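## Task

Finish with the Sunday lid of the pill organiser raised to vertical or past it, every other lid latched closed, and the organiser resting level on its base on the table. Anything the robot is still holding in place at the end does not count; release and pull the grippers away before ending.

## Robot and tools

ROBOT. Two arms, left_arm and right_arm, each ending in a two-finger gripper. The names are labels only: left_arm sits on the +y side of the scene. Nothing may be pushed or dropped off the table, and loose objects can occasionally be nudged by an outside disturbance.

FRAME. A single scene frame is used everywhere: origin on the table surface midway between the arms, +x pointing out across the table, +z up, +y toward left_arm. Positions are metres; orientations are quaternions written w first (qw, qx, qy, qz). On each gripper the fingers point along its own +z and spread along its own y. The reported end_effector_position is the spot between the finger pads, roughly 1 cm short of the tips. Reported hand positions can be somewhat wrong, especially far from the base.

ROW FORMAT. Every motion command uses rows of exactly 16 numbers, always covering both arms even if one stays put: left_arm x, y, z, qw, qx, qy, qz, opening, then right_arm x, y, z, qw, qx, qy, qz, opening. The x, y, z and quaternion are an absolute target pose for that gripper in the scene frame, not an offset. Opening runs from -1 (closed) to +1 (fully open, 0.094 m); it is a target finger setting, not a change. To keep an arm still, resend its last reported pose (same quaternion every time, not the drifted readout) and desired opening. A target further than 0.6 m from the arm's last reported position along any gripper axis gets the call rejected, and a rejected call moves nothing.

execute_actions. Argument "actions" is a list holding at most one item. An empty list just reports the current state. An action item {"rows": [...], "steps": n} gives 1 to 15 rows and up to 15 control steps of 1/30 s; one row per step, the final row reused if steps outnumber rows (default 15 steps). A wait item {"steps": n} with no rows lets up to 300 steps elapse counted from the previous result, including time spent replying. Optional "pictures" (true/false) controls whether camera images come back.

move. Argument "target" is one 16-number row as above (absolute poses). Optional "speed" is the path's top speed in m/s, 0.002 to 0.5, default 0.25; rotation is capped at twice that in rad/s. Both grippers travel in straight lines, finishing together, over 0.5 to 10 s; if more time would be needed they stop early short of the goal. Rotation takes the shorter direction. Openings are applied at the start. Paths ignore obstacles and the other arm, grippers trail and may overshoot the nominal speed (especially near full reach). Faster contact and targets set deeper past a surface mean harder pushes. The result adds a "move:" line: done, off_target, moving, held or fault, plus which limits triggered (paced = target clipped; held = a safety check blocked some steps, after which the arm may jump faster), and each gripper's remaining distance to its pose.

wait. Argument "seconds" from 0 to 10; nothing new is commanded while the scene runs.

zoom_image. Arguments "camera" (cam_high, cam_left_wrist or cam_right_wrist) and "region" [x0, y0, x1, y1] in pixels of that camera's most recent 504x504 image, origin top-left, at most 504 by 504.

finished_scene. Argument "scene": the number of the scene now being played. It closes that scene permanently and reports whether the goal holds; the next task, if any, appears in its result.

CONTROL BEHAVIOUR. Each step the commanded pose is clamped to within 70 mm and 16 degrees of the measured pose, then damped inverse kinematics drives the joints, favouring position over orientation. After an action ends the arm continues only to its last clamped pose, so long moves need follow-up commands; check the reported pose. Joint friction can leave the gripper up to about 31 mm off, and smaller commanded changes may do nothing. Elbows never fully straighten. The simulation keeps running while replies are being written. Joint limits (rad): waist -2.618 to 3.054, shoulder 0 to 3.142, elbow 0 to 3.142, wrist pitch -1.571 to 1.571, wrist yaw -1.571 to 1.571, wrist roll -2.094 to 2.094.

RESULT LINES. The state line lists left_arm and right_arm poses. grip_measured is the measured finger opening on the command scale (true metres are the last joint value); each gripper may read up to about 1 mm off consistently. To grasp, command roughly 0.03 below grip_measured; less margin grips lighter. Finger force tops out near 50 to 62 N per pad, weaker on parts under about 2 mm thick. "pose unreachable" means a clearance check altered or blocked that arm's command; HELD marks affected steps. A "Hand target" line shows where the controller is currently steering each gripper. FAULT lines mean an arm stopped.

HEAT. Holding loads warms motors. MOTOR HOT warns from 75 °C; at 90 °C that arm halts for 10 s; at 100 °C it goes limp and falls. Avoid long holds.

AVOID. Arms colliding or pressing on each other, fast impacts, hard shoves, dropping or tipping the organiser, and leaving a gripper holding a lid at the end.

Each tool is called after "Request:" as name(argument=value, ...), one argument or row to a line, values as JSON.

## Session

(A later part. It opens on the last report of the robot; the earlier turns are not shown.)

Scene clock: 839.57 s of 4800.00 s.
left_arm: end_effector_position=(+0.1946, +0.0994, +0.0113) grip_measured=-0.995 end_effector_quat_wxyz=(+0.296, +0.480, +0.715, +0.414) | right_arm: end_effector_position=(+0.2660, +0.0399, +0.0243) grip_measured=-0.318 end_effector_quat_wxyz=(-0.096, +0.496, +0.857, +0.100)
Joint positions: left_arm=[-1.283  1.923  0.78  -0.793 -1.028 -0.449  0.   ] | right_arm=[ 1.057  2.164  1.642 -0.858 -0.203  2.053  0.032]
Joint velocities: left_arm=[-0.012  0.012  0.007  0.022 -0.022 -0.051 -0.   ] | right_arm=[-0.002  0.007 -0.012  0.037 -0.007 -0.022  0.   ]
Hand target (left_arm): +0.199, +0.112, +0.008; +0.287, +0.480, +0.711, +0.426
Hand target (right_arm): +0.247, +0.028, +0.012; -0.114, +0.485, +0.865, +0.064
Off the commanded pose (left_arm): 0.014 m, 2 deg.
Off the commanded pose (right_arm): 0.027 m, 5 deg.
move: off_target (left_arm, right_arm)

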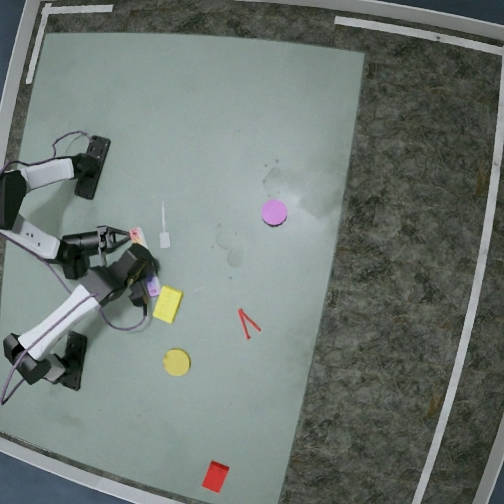

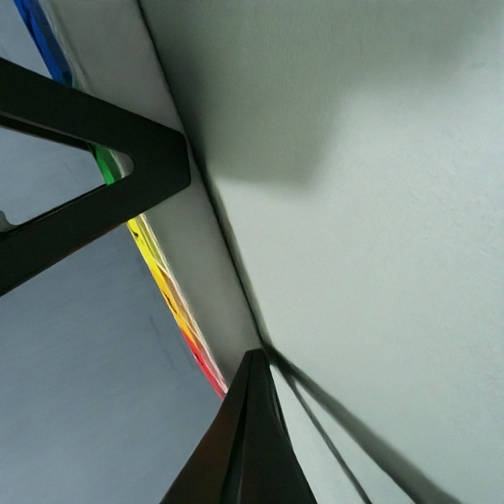

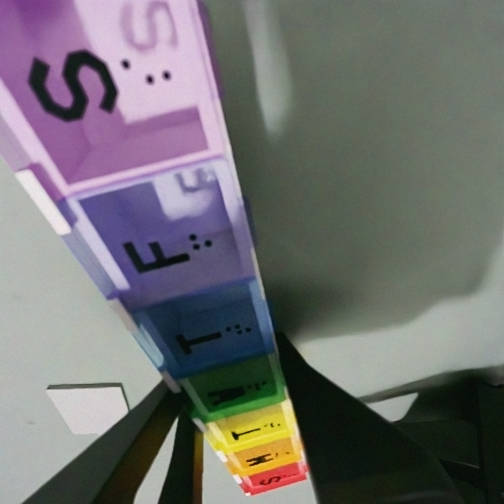

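Request:
move(
  target=[0.208,0.106,0.040,0.2879,0.4792,0.7108,0.4271,-1, 0.240,0.024,0.008,-0.114,0.484,0.865,0.064,-0.5],
  speed=0.012,
)

Request:
zoom_image(
  camera="cam_high",
  region=[70,200,170,280],
)

Request:
zoom_image(
  camera="cam_left_wrist",
  region=[130,230,330,400],
)

Scene clock: 849.83 s of 4800.00 s.
left_arm: end_effector_position=(+0.1984, +0.1015, +0.0228) grip_measured=-0.995 end_effector_quat_wxyz=(+0.282, +0.484, +0.724, +0.403) | right_arm: end_effector_position=(+0.2688, +0.0423, +0.0252) grip_measured=-0.318 end_effector_quat_wxyz=(-0.093, +0.502, +0.852, +0.117)
Joint positions: left_arm=[-1.251  1.846  0.779 -0.81  -0.999 -0.379  0.   ] | right_arm=[ 1.056  2.145  1.608 -0.806 -0.199  2.07   0.032]
Joint velocities: left_arm=[-0.007  0.017 -0.017  0.051  0.051  0.007 -0.   ] | right_arm=[-0.007 -0.007 -0.002  0.022 -0.051  0.051  0.   ]
Hand target (left_arm): +0.207, +0.106, +0.039; +0.288, +0.480, +0.711, +0.426
Hand target (right_arm): +0.241, +0.025, +0.008; -0.114, +0.485, +0.865, +0.065
Off the commanded pose (left_arm): 0.020 m, 3 deg.
Off the commanded pose (right_arm): 0.038 m, 7 deg.
After step 90, 3.47 s passed at rest.
move: off_target (left_arm, right_arm)

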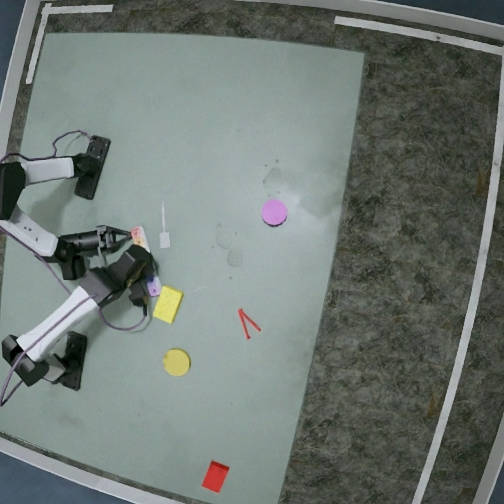

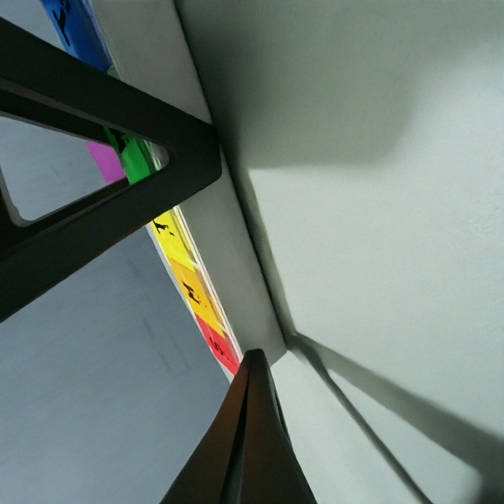

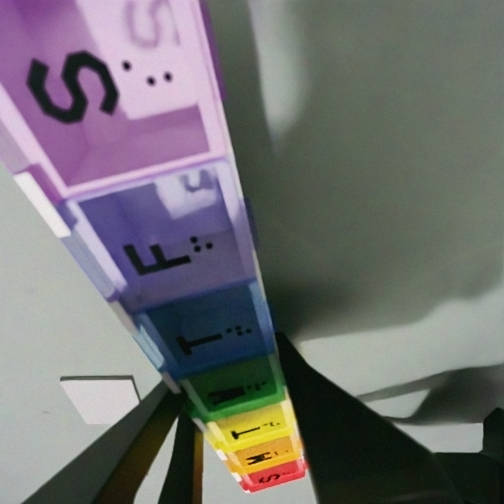

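Region (70, 200, 170, 280) of cam_high's 504x504 image, scaled by 5.040, with more detail than that image has; it fills the top 403 rows of this view, and the rest is white.

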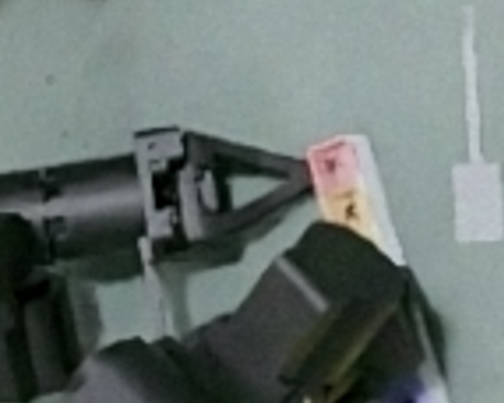

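Region (130, 230, 330, 400) of cam_left_wrist's 504x504 image, scaled by 2.520, with more detail than that image has; it fills the top 428 rows of this view, and the rest is white.

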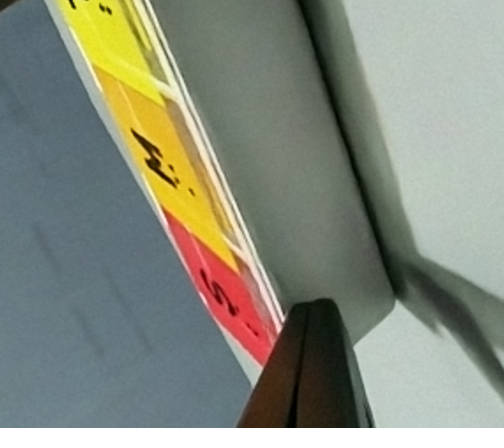

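Request:
move(
  target=[0.208,0.104,0.062,0.2879,0.4792,0.7108,0.4271,-1, 0.240,0.024,0.000,-0.114,0.484,0.865,0.064,-0.5],
  speed=0.012,
)

Request:
zoom_image(
  camera="cam_high",
  region=[70,200,170,280],
)

Request:
zoom_image(
  camera="cam_left_wrist",
  region=[130,230,330,400],
)

Scene clock: 865.37 s of 4800.00 s.
left_arm: end_effector_position=(+0.2046, +0.1067, +0.0529) grip_measured=-0.995 end_effector_quat_wxyz=(+0.282, +0.485, +0.707, +0.430) | right_arm: end_effector_position=(+0.2644, +0.0419, +0.0245) grip_measured=-0.318 end_effector_quat_wxyz=(-0.100, +0.492, +0.857, +0.117)
Joint positions: left_arm=[-1.237  1.789  0.82  -0.953 -1.046 -0.378  0.   ] | right_arm=[ 1.058  2.139  1.594 -0.801 -0.215  2.051  0.032]
Joint velocities: left_arm=[ 0.002 -0.002 -0.012  0.007 -0.066 -0.066 -0.001] | right_arm=[-0.002 -0.007 -0.007  0.037 -0.022  0.037 -0.   ]
Hand target (left_arm): +0.208, +0.104, +0.062; +0.288, +0.479, +0.711, +0.427
Hand target (right_arm): +0.241, +0.025, +0.000; -0.114, +0.484, +0.865, +0.064
Off the commanded pose (left_arm): 0.010 m, 1 deg.
Off the commanded pose (right_arm): 0.039 m, 6 deg.
After step 90, 7.20 s passed at rest.
move: off_target (right_arm)

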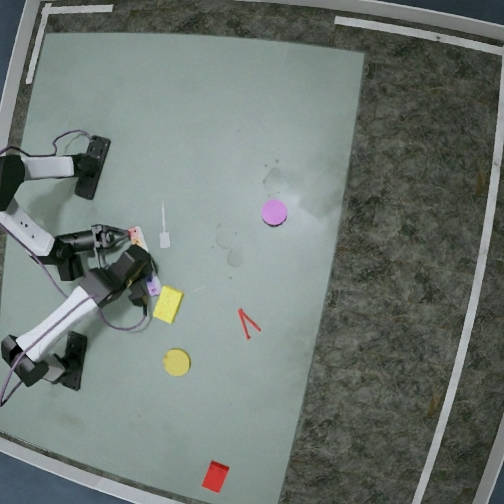

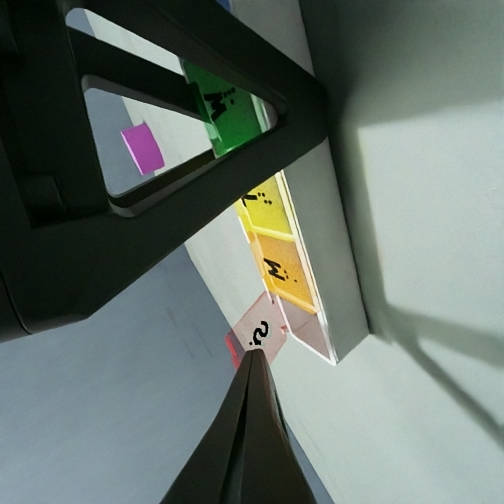

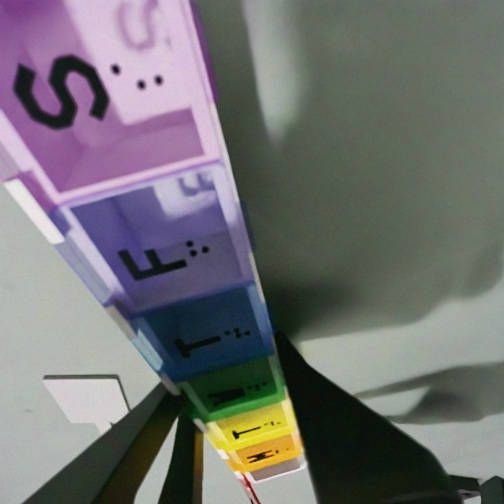

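Region (70, 200, 170, 280) of cam_high's 504x504 image, scaled by 5.040, with more detail than that image has; it fills the top 403 rows of this view, and the rest is white.

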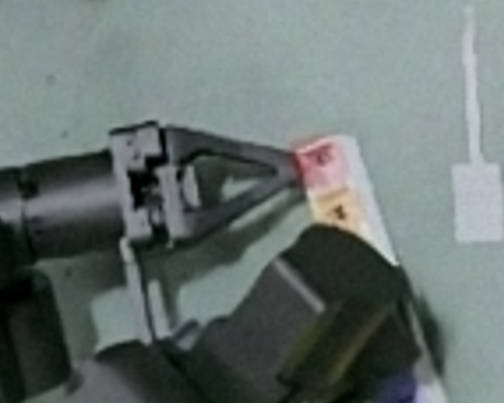

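Region (130, 230, 330, 400) of cam_left_wrist's 504x504 image, scaled by 2.520, with more detail than that image has; it fills the top 428 rows of this view, and the rest is white.

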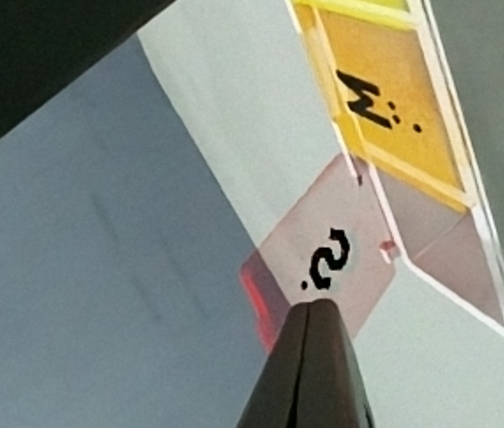

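Request:
move(
  target=[0.225,0.116,0.058,0.2879,0.4792,0.7108,0.4271,-1, 0.260,0.038,0.020,-0.114,0.484,0.865,0.064,-0.5],
  speed=0.025,
)

Request:
zoom_image(
  camera="cam_high",
  region=[70,200,170,280],
)

Scene clock: 873.13 s of 4800.00 s.
left_arm: end_effector_position=(+0.2232, +0.1098, +0.0573) grip_measured=-0.995 end_effector_quat_wxyz=(+0.287, +0.482, +0.710, +0.425) | right_arm: end_effector_position=(+0.2617, +0.0421, +0.0240) grip_measured=-0.318 end_effector_quat_wxyz=(-0.109, +0.485, +0.864, +0.080)
Joint positions: left_arm=[-1.158  1.73   0.789 -0.828 -1.066 -0.223  0.   ] | right_arm=[ 1.058  2.203  1.707 -0.928 -0.229  2.025  0.032]
Joint velocities: left_arm=[-0.012 -0.017 -0.002 -0.125 -0.051  0.037 -0.   ] | right_arm=[ 0.022 -0.022  0.012  0.007 -0.037 -0.051 -0.001]
Hand target (left_arm): +0.224, +0.116, +0.057; +0.288, +0.480, +0.711, +0.426
Hand target (right_arm): +0.260, +0.038, +0.019; -0.113, +0.484, +0.865, +0.064
Off the commanded pose (left_arm): 0.006 m, 0 deg.
Off the commanded pose (right_arm): 0.006 m, 2 deg.
After step 90, 2.30 s passed at rest.
move: done

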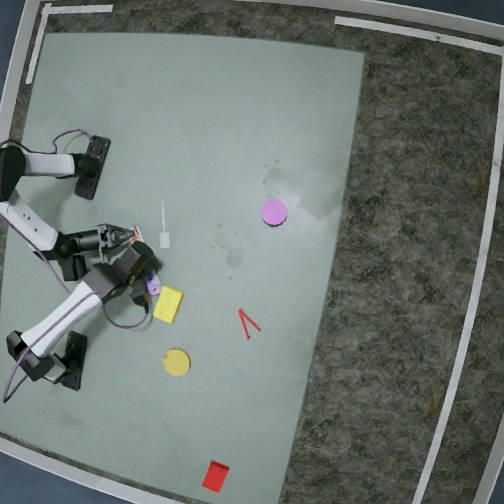

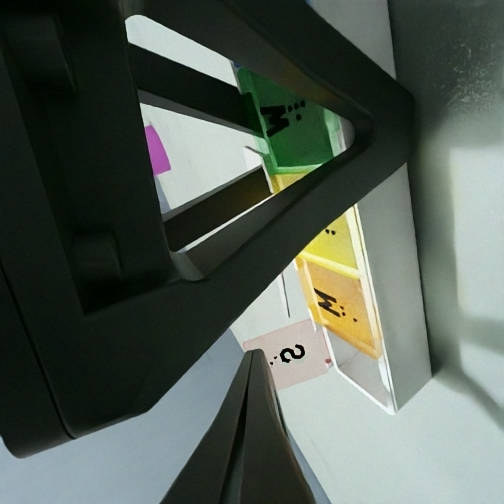

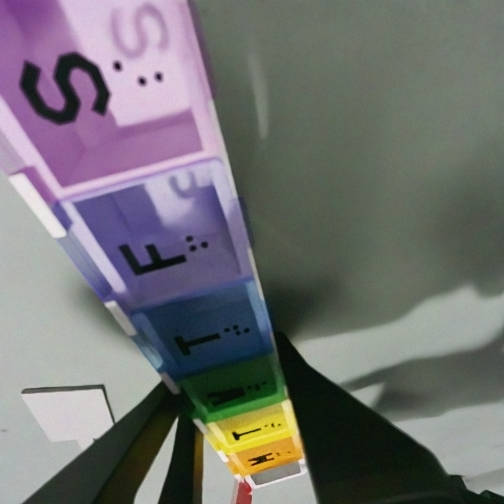

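Region (70, 200, 170, 280) of cam_high's 504x504 image, scaled by 5.040, with more detail than that image has; it fills the top 403 rows of this view, and the rest is white.

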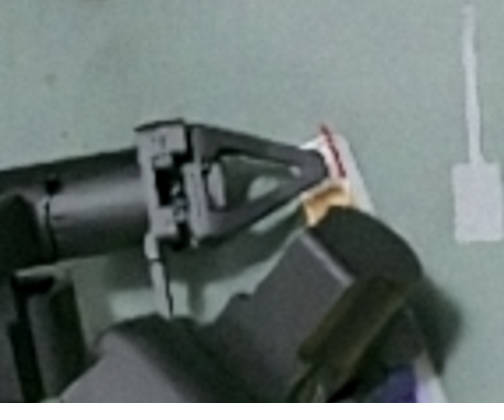

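Request:
move(
  target=[0.236,0.127,0.052,0.2879,0.4792,0.7108,0.4271,-1, 0.260,0.038,0.020,-0.114,0.484,0.865,0.064,-0.5],
  speed=0.02,
)

Request:
zoom_image(
  camera="cam_high",
  region=[70,200,170,280],
)

Scene clock: 882.13 s of 4800.00 s.
left_arm: end_effector_position=(+0.2344, +0.1104, +0.0561) grip_measured=-0.995 end_effector_quat_wxyz=(+0.305, +0.479, +0.712, +0.414) | right_arm: end_effector_position=(+0.2670, +0.0438, +0.0242) grip_measured=-0.318 end_effector_quat_wxyz=(-0.110, +0.496, +0.857, +0.087)
Joint positions: left_arm=[-1.115  1.684  0.733 -0.673 -1.078 -0.104  0.   ] | right_arm=[ 1.05   2.204  1.707 -0.912 -0.23   2.046  0.032]
Joint velocities: left_arm=[ 0.007  0.002 -0.007  0.037 -0.007 -0.007 -0.001] | right_arm=[-0.002 -0.017 -0.007  0.037 -0.022  0.037  0.   ]
Hand target (left_arm): +0.235, +0.126, +0.052; +0.288, +0.479, +0.711, +0.426
Hand target (right_arm): +0.260, +0.038, +0.020; -0.114, +0.484, +0.865, +0.065
Off the commanded pose (left_arm): 0.017 m, 2 deg.
Off the commanded pose (right_arm): 0.010 m, 3 deg.
After step 90, 4.67 s passed at rest.
move: off_target (left_arm, right_arm)

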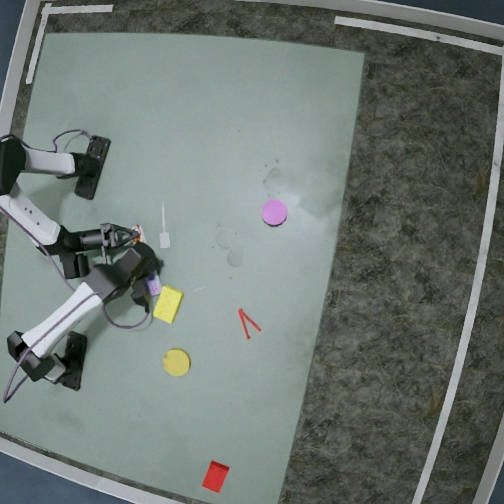

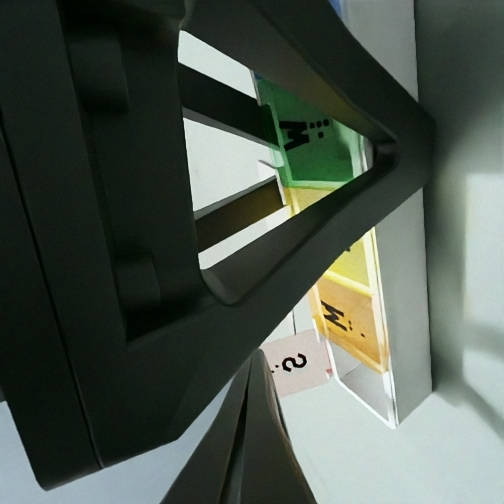

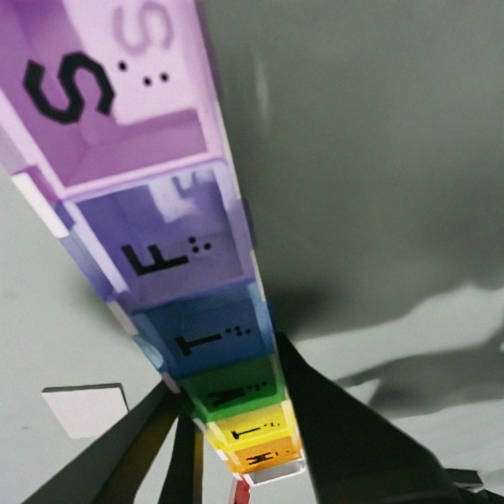

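Region (70, 200, 170, 280) of cam_high's 504x504 image, scaled by 5.040, with more detail than that image has; it fills the top 403 rows of this view, and the rest is white.

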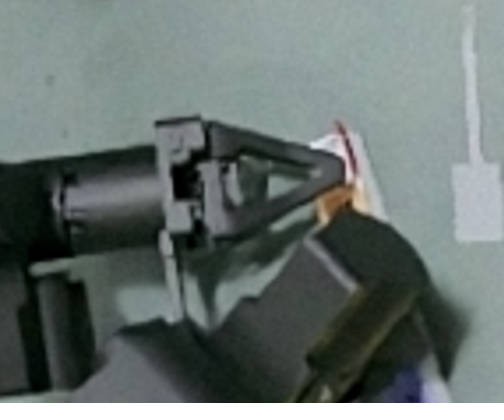

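Request:
move(
  target=[0.17,0.13,0.09,0.2879,0.4792,0.7108,0.4271,-1, 0.264,0.041,0.020,-0.114,0.484,0.865,0.064,-0.5],
  speed=0.1,
)

Request:
zoom_image(
  camera="cam_high",
  region=[70,200,170,280],
)

Scene clock: 888.87 s of 4800.00 s.
left_arm: end_effector_position=(+0.1739, +0.1338, +0.0911) grip_measured=-0.995 end_effector_quat_wxyz=(+0.291, +0.475, +0.709, +0.432) | right_arm: end_effector_position=(+0.2661, +0.0436, +0.0240) grip_measured=-0.318 end_effector_quat_wxyz=(-0.111, +0.487, +0.863, +0.078)
Joint positions: left_arm=[-1.363  1.648  0.801 -1.272 -1.005 -0.629  0.   ] | right_arm=[ 1.05   2.222  1.739 -0.948 -0.234  2.022  0.032]
Joint velocities: left_arm=[ 0.002  0.002 -0.007  0.037  0.066  0.007 -0.   ] | right_arm=[ 0.002 -0.012  0.007 -0.051 -0.022 -0.11   0.   ]
Hand target (left_arm): +0.171, +0.131, +0.092; +0.288, +0.477, +0.710, +0.430
Hand target (right_arm): +0.264, +0.041, +0.020; -0.114, +0.484, +0.865, +0.064
Off the commanded pose (left_arm): 0.005 m, 1 deg.
Off the commanded pose (right_arm): 0.005 m, 2 deg.
After step 90, 2.33 s passed at rest.
move: done

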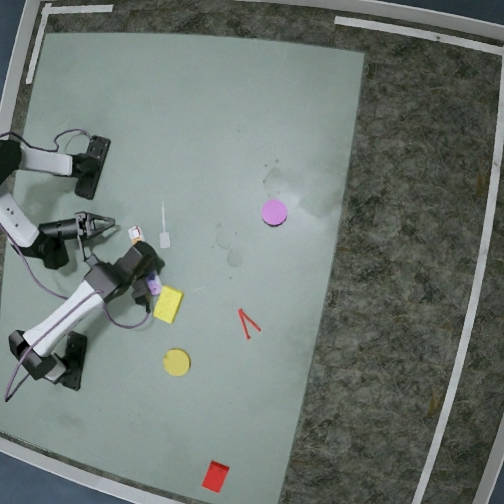

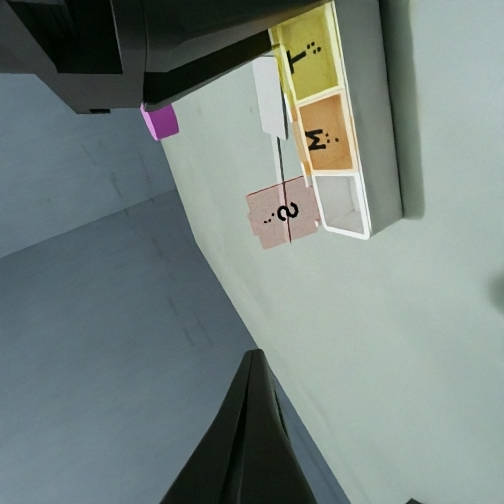

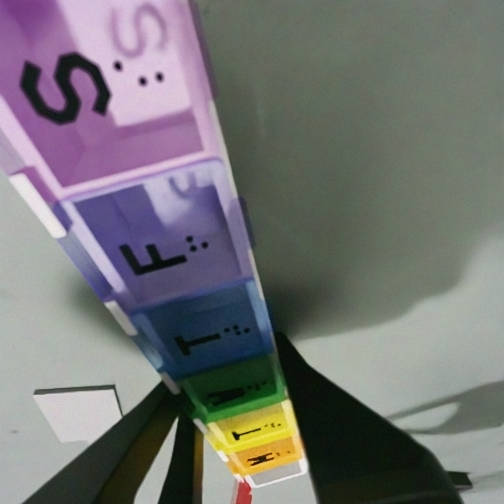

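Region (70, 200, 170, 280) of cam_high's 504x504 image, scaled by 5.040, with more detail than that image has; it fills the top 403 rows of this view, and the rest is white.

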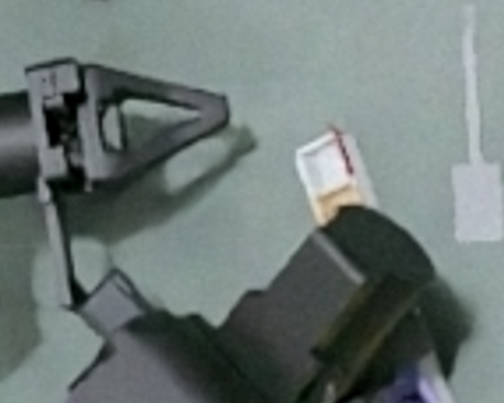

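Request:
move(
  target=[0.2,0.25,0.15,0.2879,0.4792,0.7108,0.4271,-1, 0.264,0.041,0.022,-0.114,0.484,0.865,0.064,0.1],
  speed=0.25,
)

Request:
move(
  target=[0.2,0.25,0.15,0.2879,0.4792,0.7108,0.4271,-1, 0.262,0.035,0.11,-0.114,0.484,0.865,0.064,0.1],
  speed=0.1,
)

Request:
move(
  target=[0.2,0.25,0.15,0.2879,0.4792,0.7108,0.4271,-1, 0.25,-0.2,0.17,-0.114,0.484,0.865,0.064,0.1],
  speed=0.3,
)

Request:
zoom_image(
  camera="cam_high",
  region=[90,200,210,330],
)

Scene clock: 901.10 s of 4800.00 s.
left_arm: end_effector_position=(+0.1995, +0.2429, +0.1542) grip_measured=-0.995 end_effector_quat_wxyz=(+0.293, +0.480, +0.709, +0.425) | right_arm: end_effector_position=(+0.2648, +0.0416, +0.0227) grip_measured=+0.099 end_effector_quat_wxyz=(-0.111, +0.487, +0.863, +0.072)
Joint positions: left_arm=[-1.043  0.872  0.603 -1.27  -1.085  0.027  0.   ] | right_arm=[ 1.05   2.224  1.739 -0.957 -0.234  2.018  0.052]
Joint velocities: left_arm=[-0.012 -0.032 -0.002 -0.022 -0.051  0.051 -0.   ] | right_arm=[-0.002 -0.012  0.002  0.022 -0.081 -0.037  0.   ]
Hand target (left_arm): +0.198, +0.248, +0.146; +0.288, +0.481, +0.711, +0.423
Hand target (right_arm): +0.264, +0.041, +0.022; -0.114, +0.484, +0.865, +0.064
Off the commanded pose (left_arm): 0.008 m, 1 deg.
Off the commanded pose (right_arm): 0.001 m, 1 deg.
After step 90, 7.83 s passed at rest.
move: done

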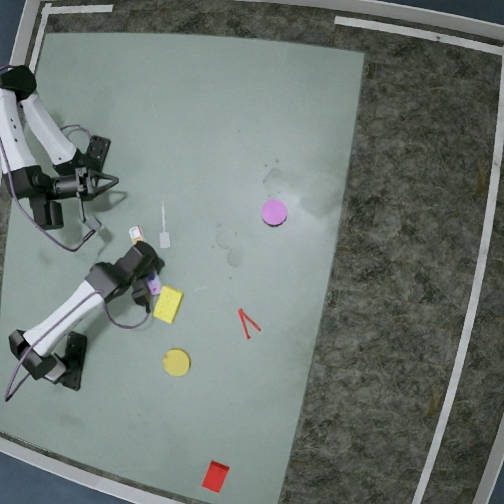

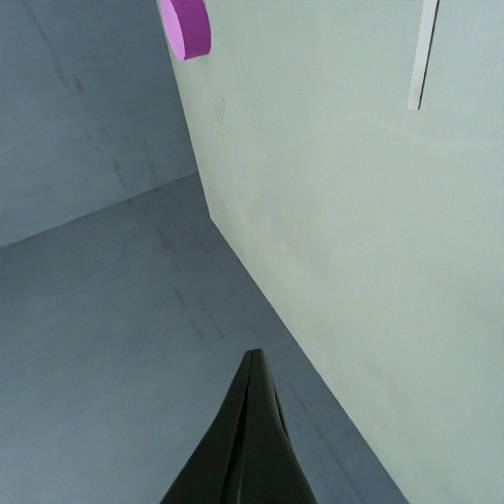

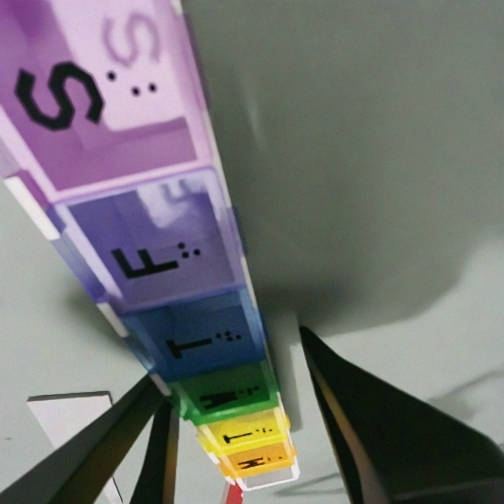

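Scene clock: 902.57 s of 4800.00 s.
left_arm: end_effector_position=(+0.2009, +0.2450, +0.1542) grip_measured=-0.995 end_effector_quat_wxyz=(+0.286, +0.483, +0.707, +0.431) | right_arm: end_effector_position=(+0.2588, +0.0328, +0.0977) grip_measured=+0.099 end_effector_quat_wxyz=(-0.113, +0.488, +0.864, +0.053)
Joint positions: left_arm=[-1.023  0.872  0.603 -1.26  -1.085  0.061  0.   ] | right_arm=[ 1.05   2.184  1.978 -1.275 -0.234  2.015  0.052]
Joint velocities: left_arm=[-0.002 -0.007 -0.002 -0.066 -0.007 -0.007  0.001] | right_arm=[-0.002  0.017  0.007  0.007 -0.066  0.037  0.001]
Hand target (left_arm): +0.200, +0.250, +0.150; +0.288, +0.479, +0.711, +0.427
Hand target (right_arm): +0.261, +0.033, +0.110; -0.114, +0.484, +0.865, +0.064
Off the commanded pose (left_arm): 0.007 m, 1 deg.
Off the commanded pose (right_arm): 0.013 m, 1 deg.
move: off_target (right_arm)

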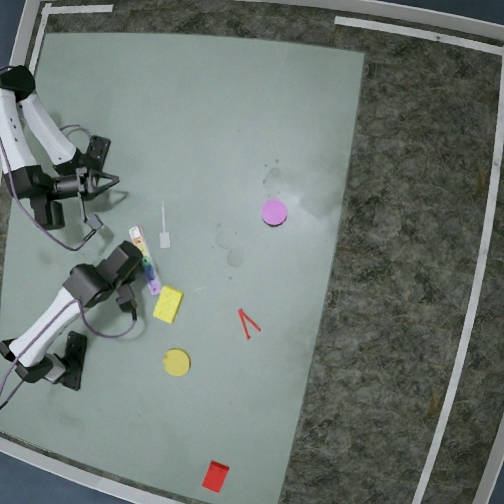

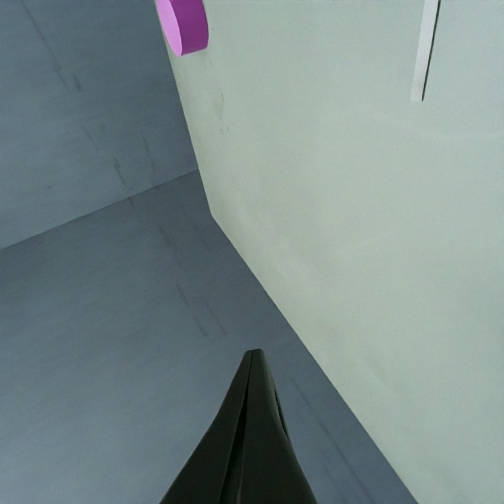

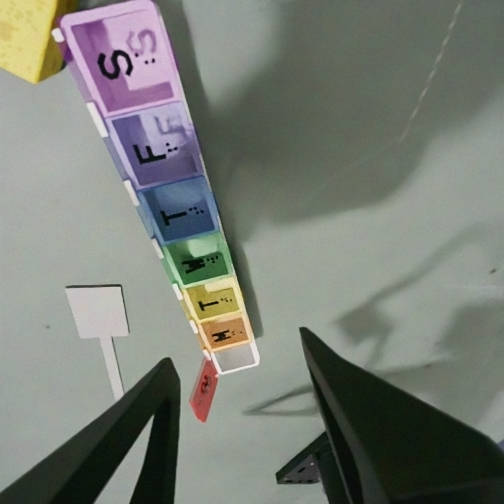

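Scene clock: 904.07 s of 4800.00 s.
left_arm: end_effector_position=(+0.2010, +0.2449, +0.1542) grip_measured=-0.995 end_effector_quat_wxyz=(+0.285, +0.484, +0.706, +0.431) | right_arm: end_effector_position=(+0.2551, -0.1996, +0.1692) grip_measured=+0.099 end_effector_quat_wxyz=(-0.097, +0.486, +0.866, +0.066)
Joint positions: left_arm=[-1.023  0.872  0.603 -1.259 -1.085  0.063  0.   ] | right_arm=[ 0.564  1.536  1.427 -1.455 -0.236  1.515  0.052]
Joint velocities: left_arm=[-0.007 -0.002 -0.002 -0.037  0.081 -0.007 -0.   ] | right_arm=[-0.007  0.012  0.007 -0.022 -0.037 -0.007  0.001]
Hand target (left_arm): +0.200, +0.250, +0.150; +0.287, +0.479, +0.711, +0.428
Hand target (right_arm): +0.249, -0.204, +0.167; -0.106, +0.485, +0.866, +0.059
Off the commanded pose (left_arm): 0.007 m, 1 deg.
Off the commanded pose (right_arm): 0.005 m, 2 deg.
move: done

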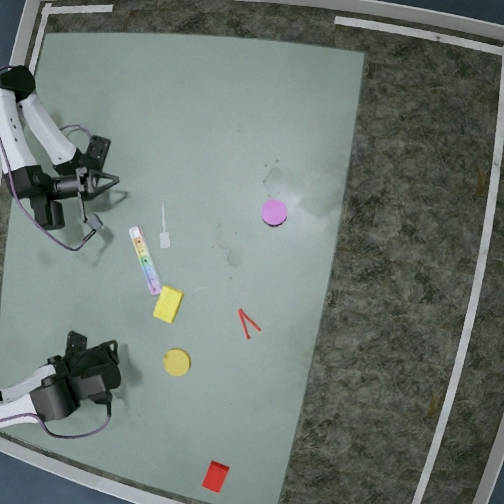

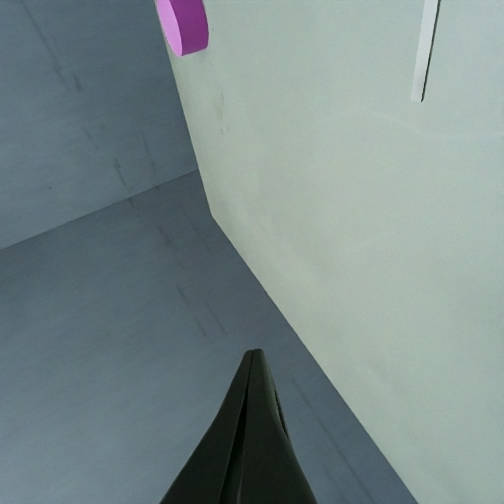

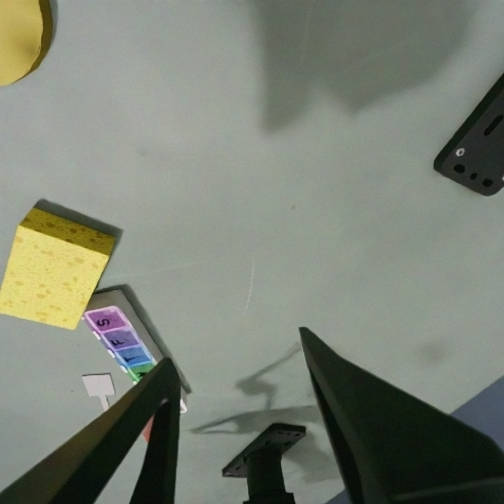

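Region (90, 200, 210, 330) of cam_high's 504x504 image, scaled by 3.877, with more detail than that image has; it fills the left 465 columns of this view, and the rest is white.

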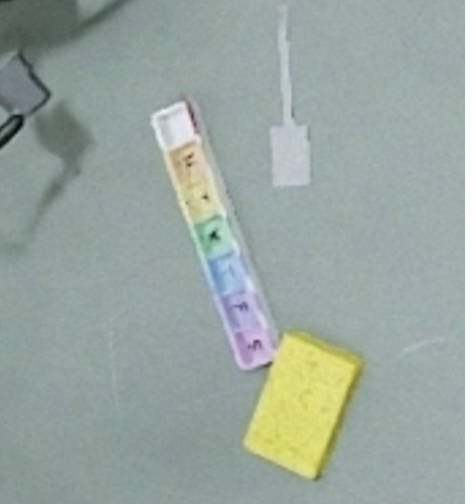

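Request:
finished_scene(
  scene=1,
)

The scene is finished: the task was done.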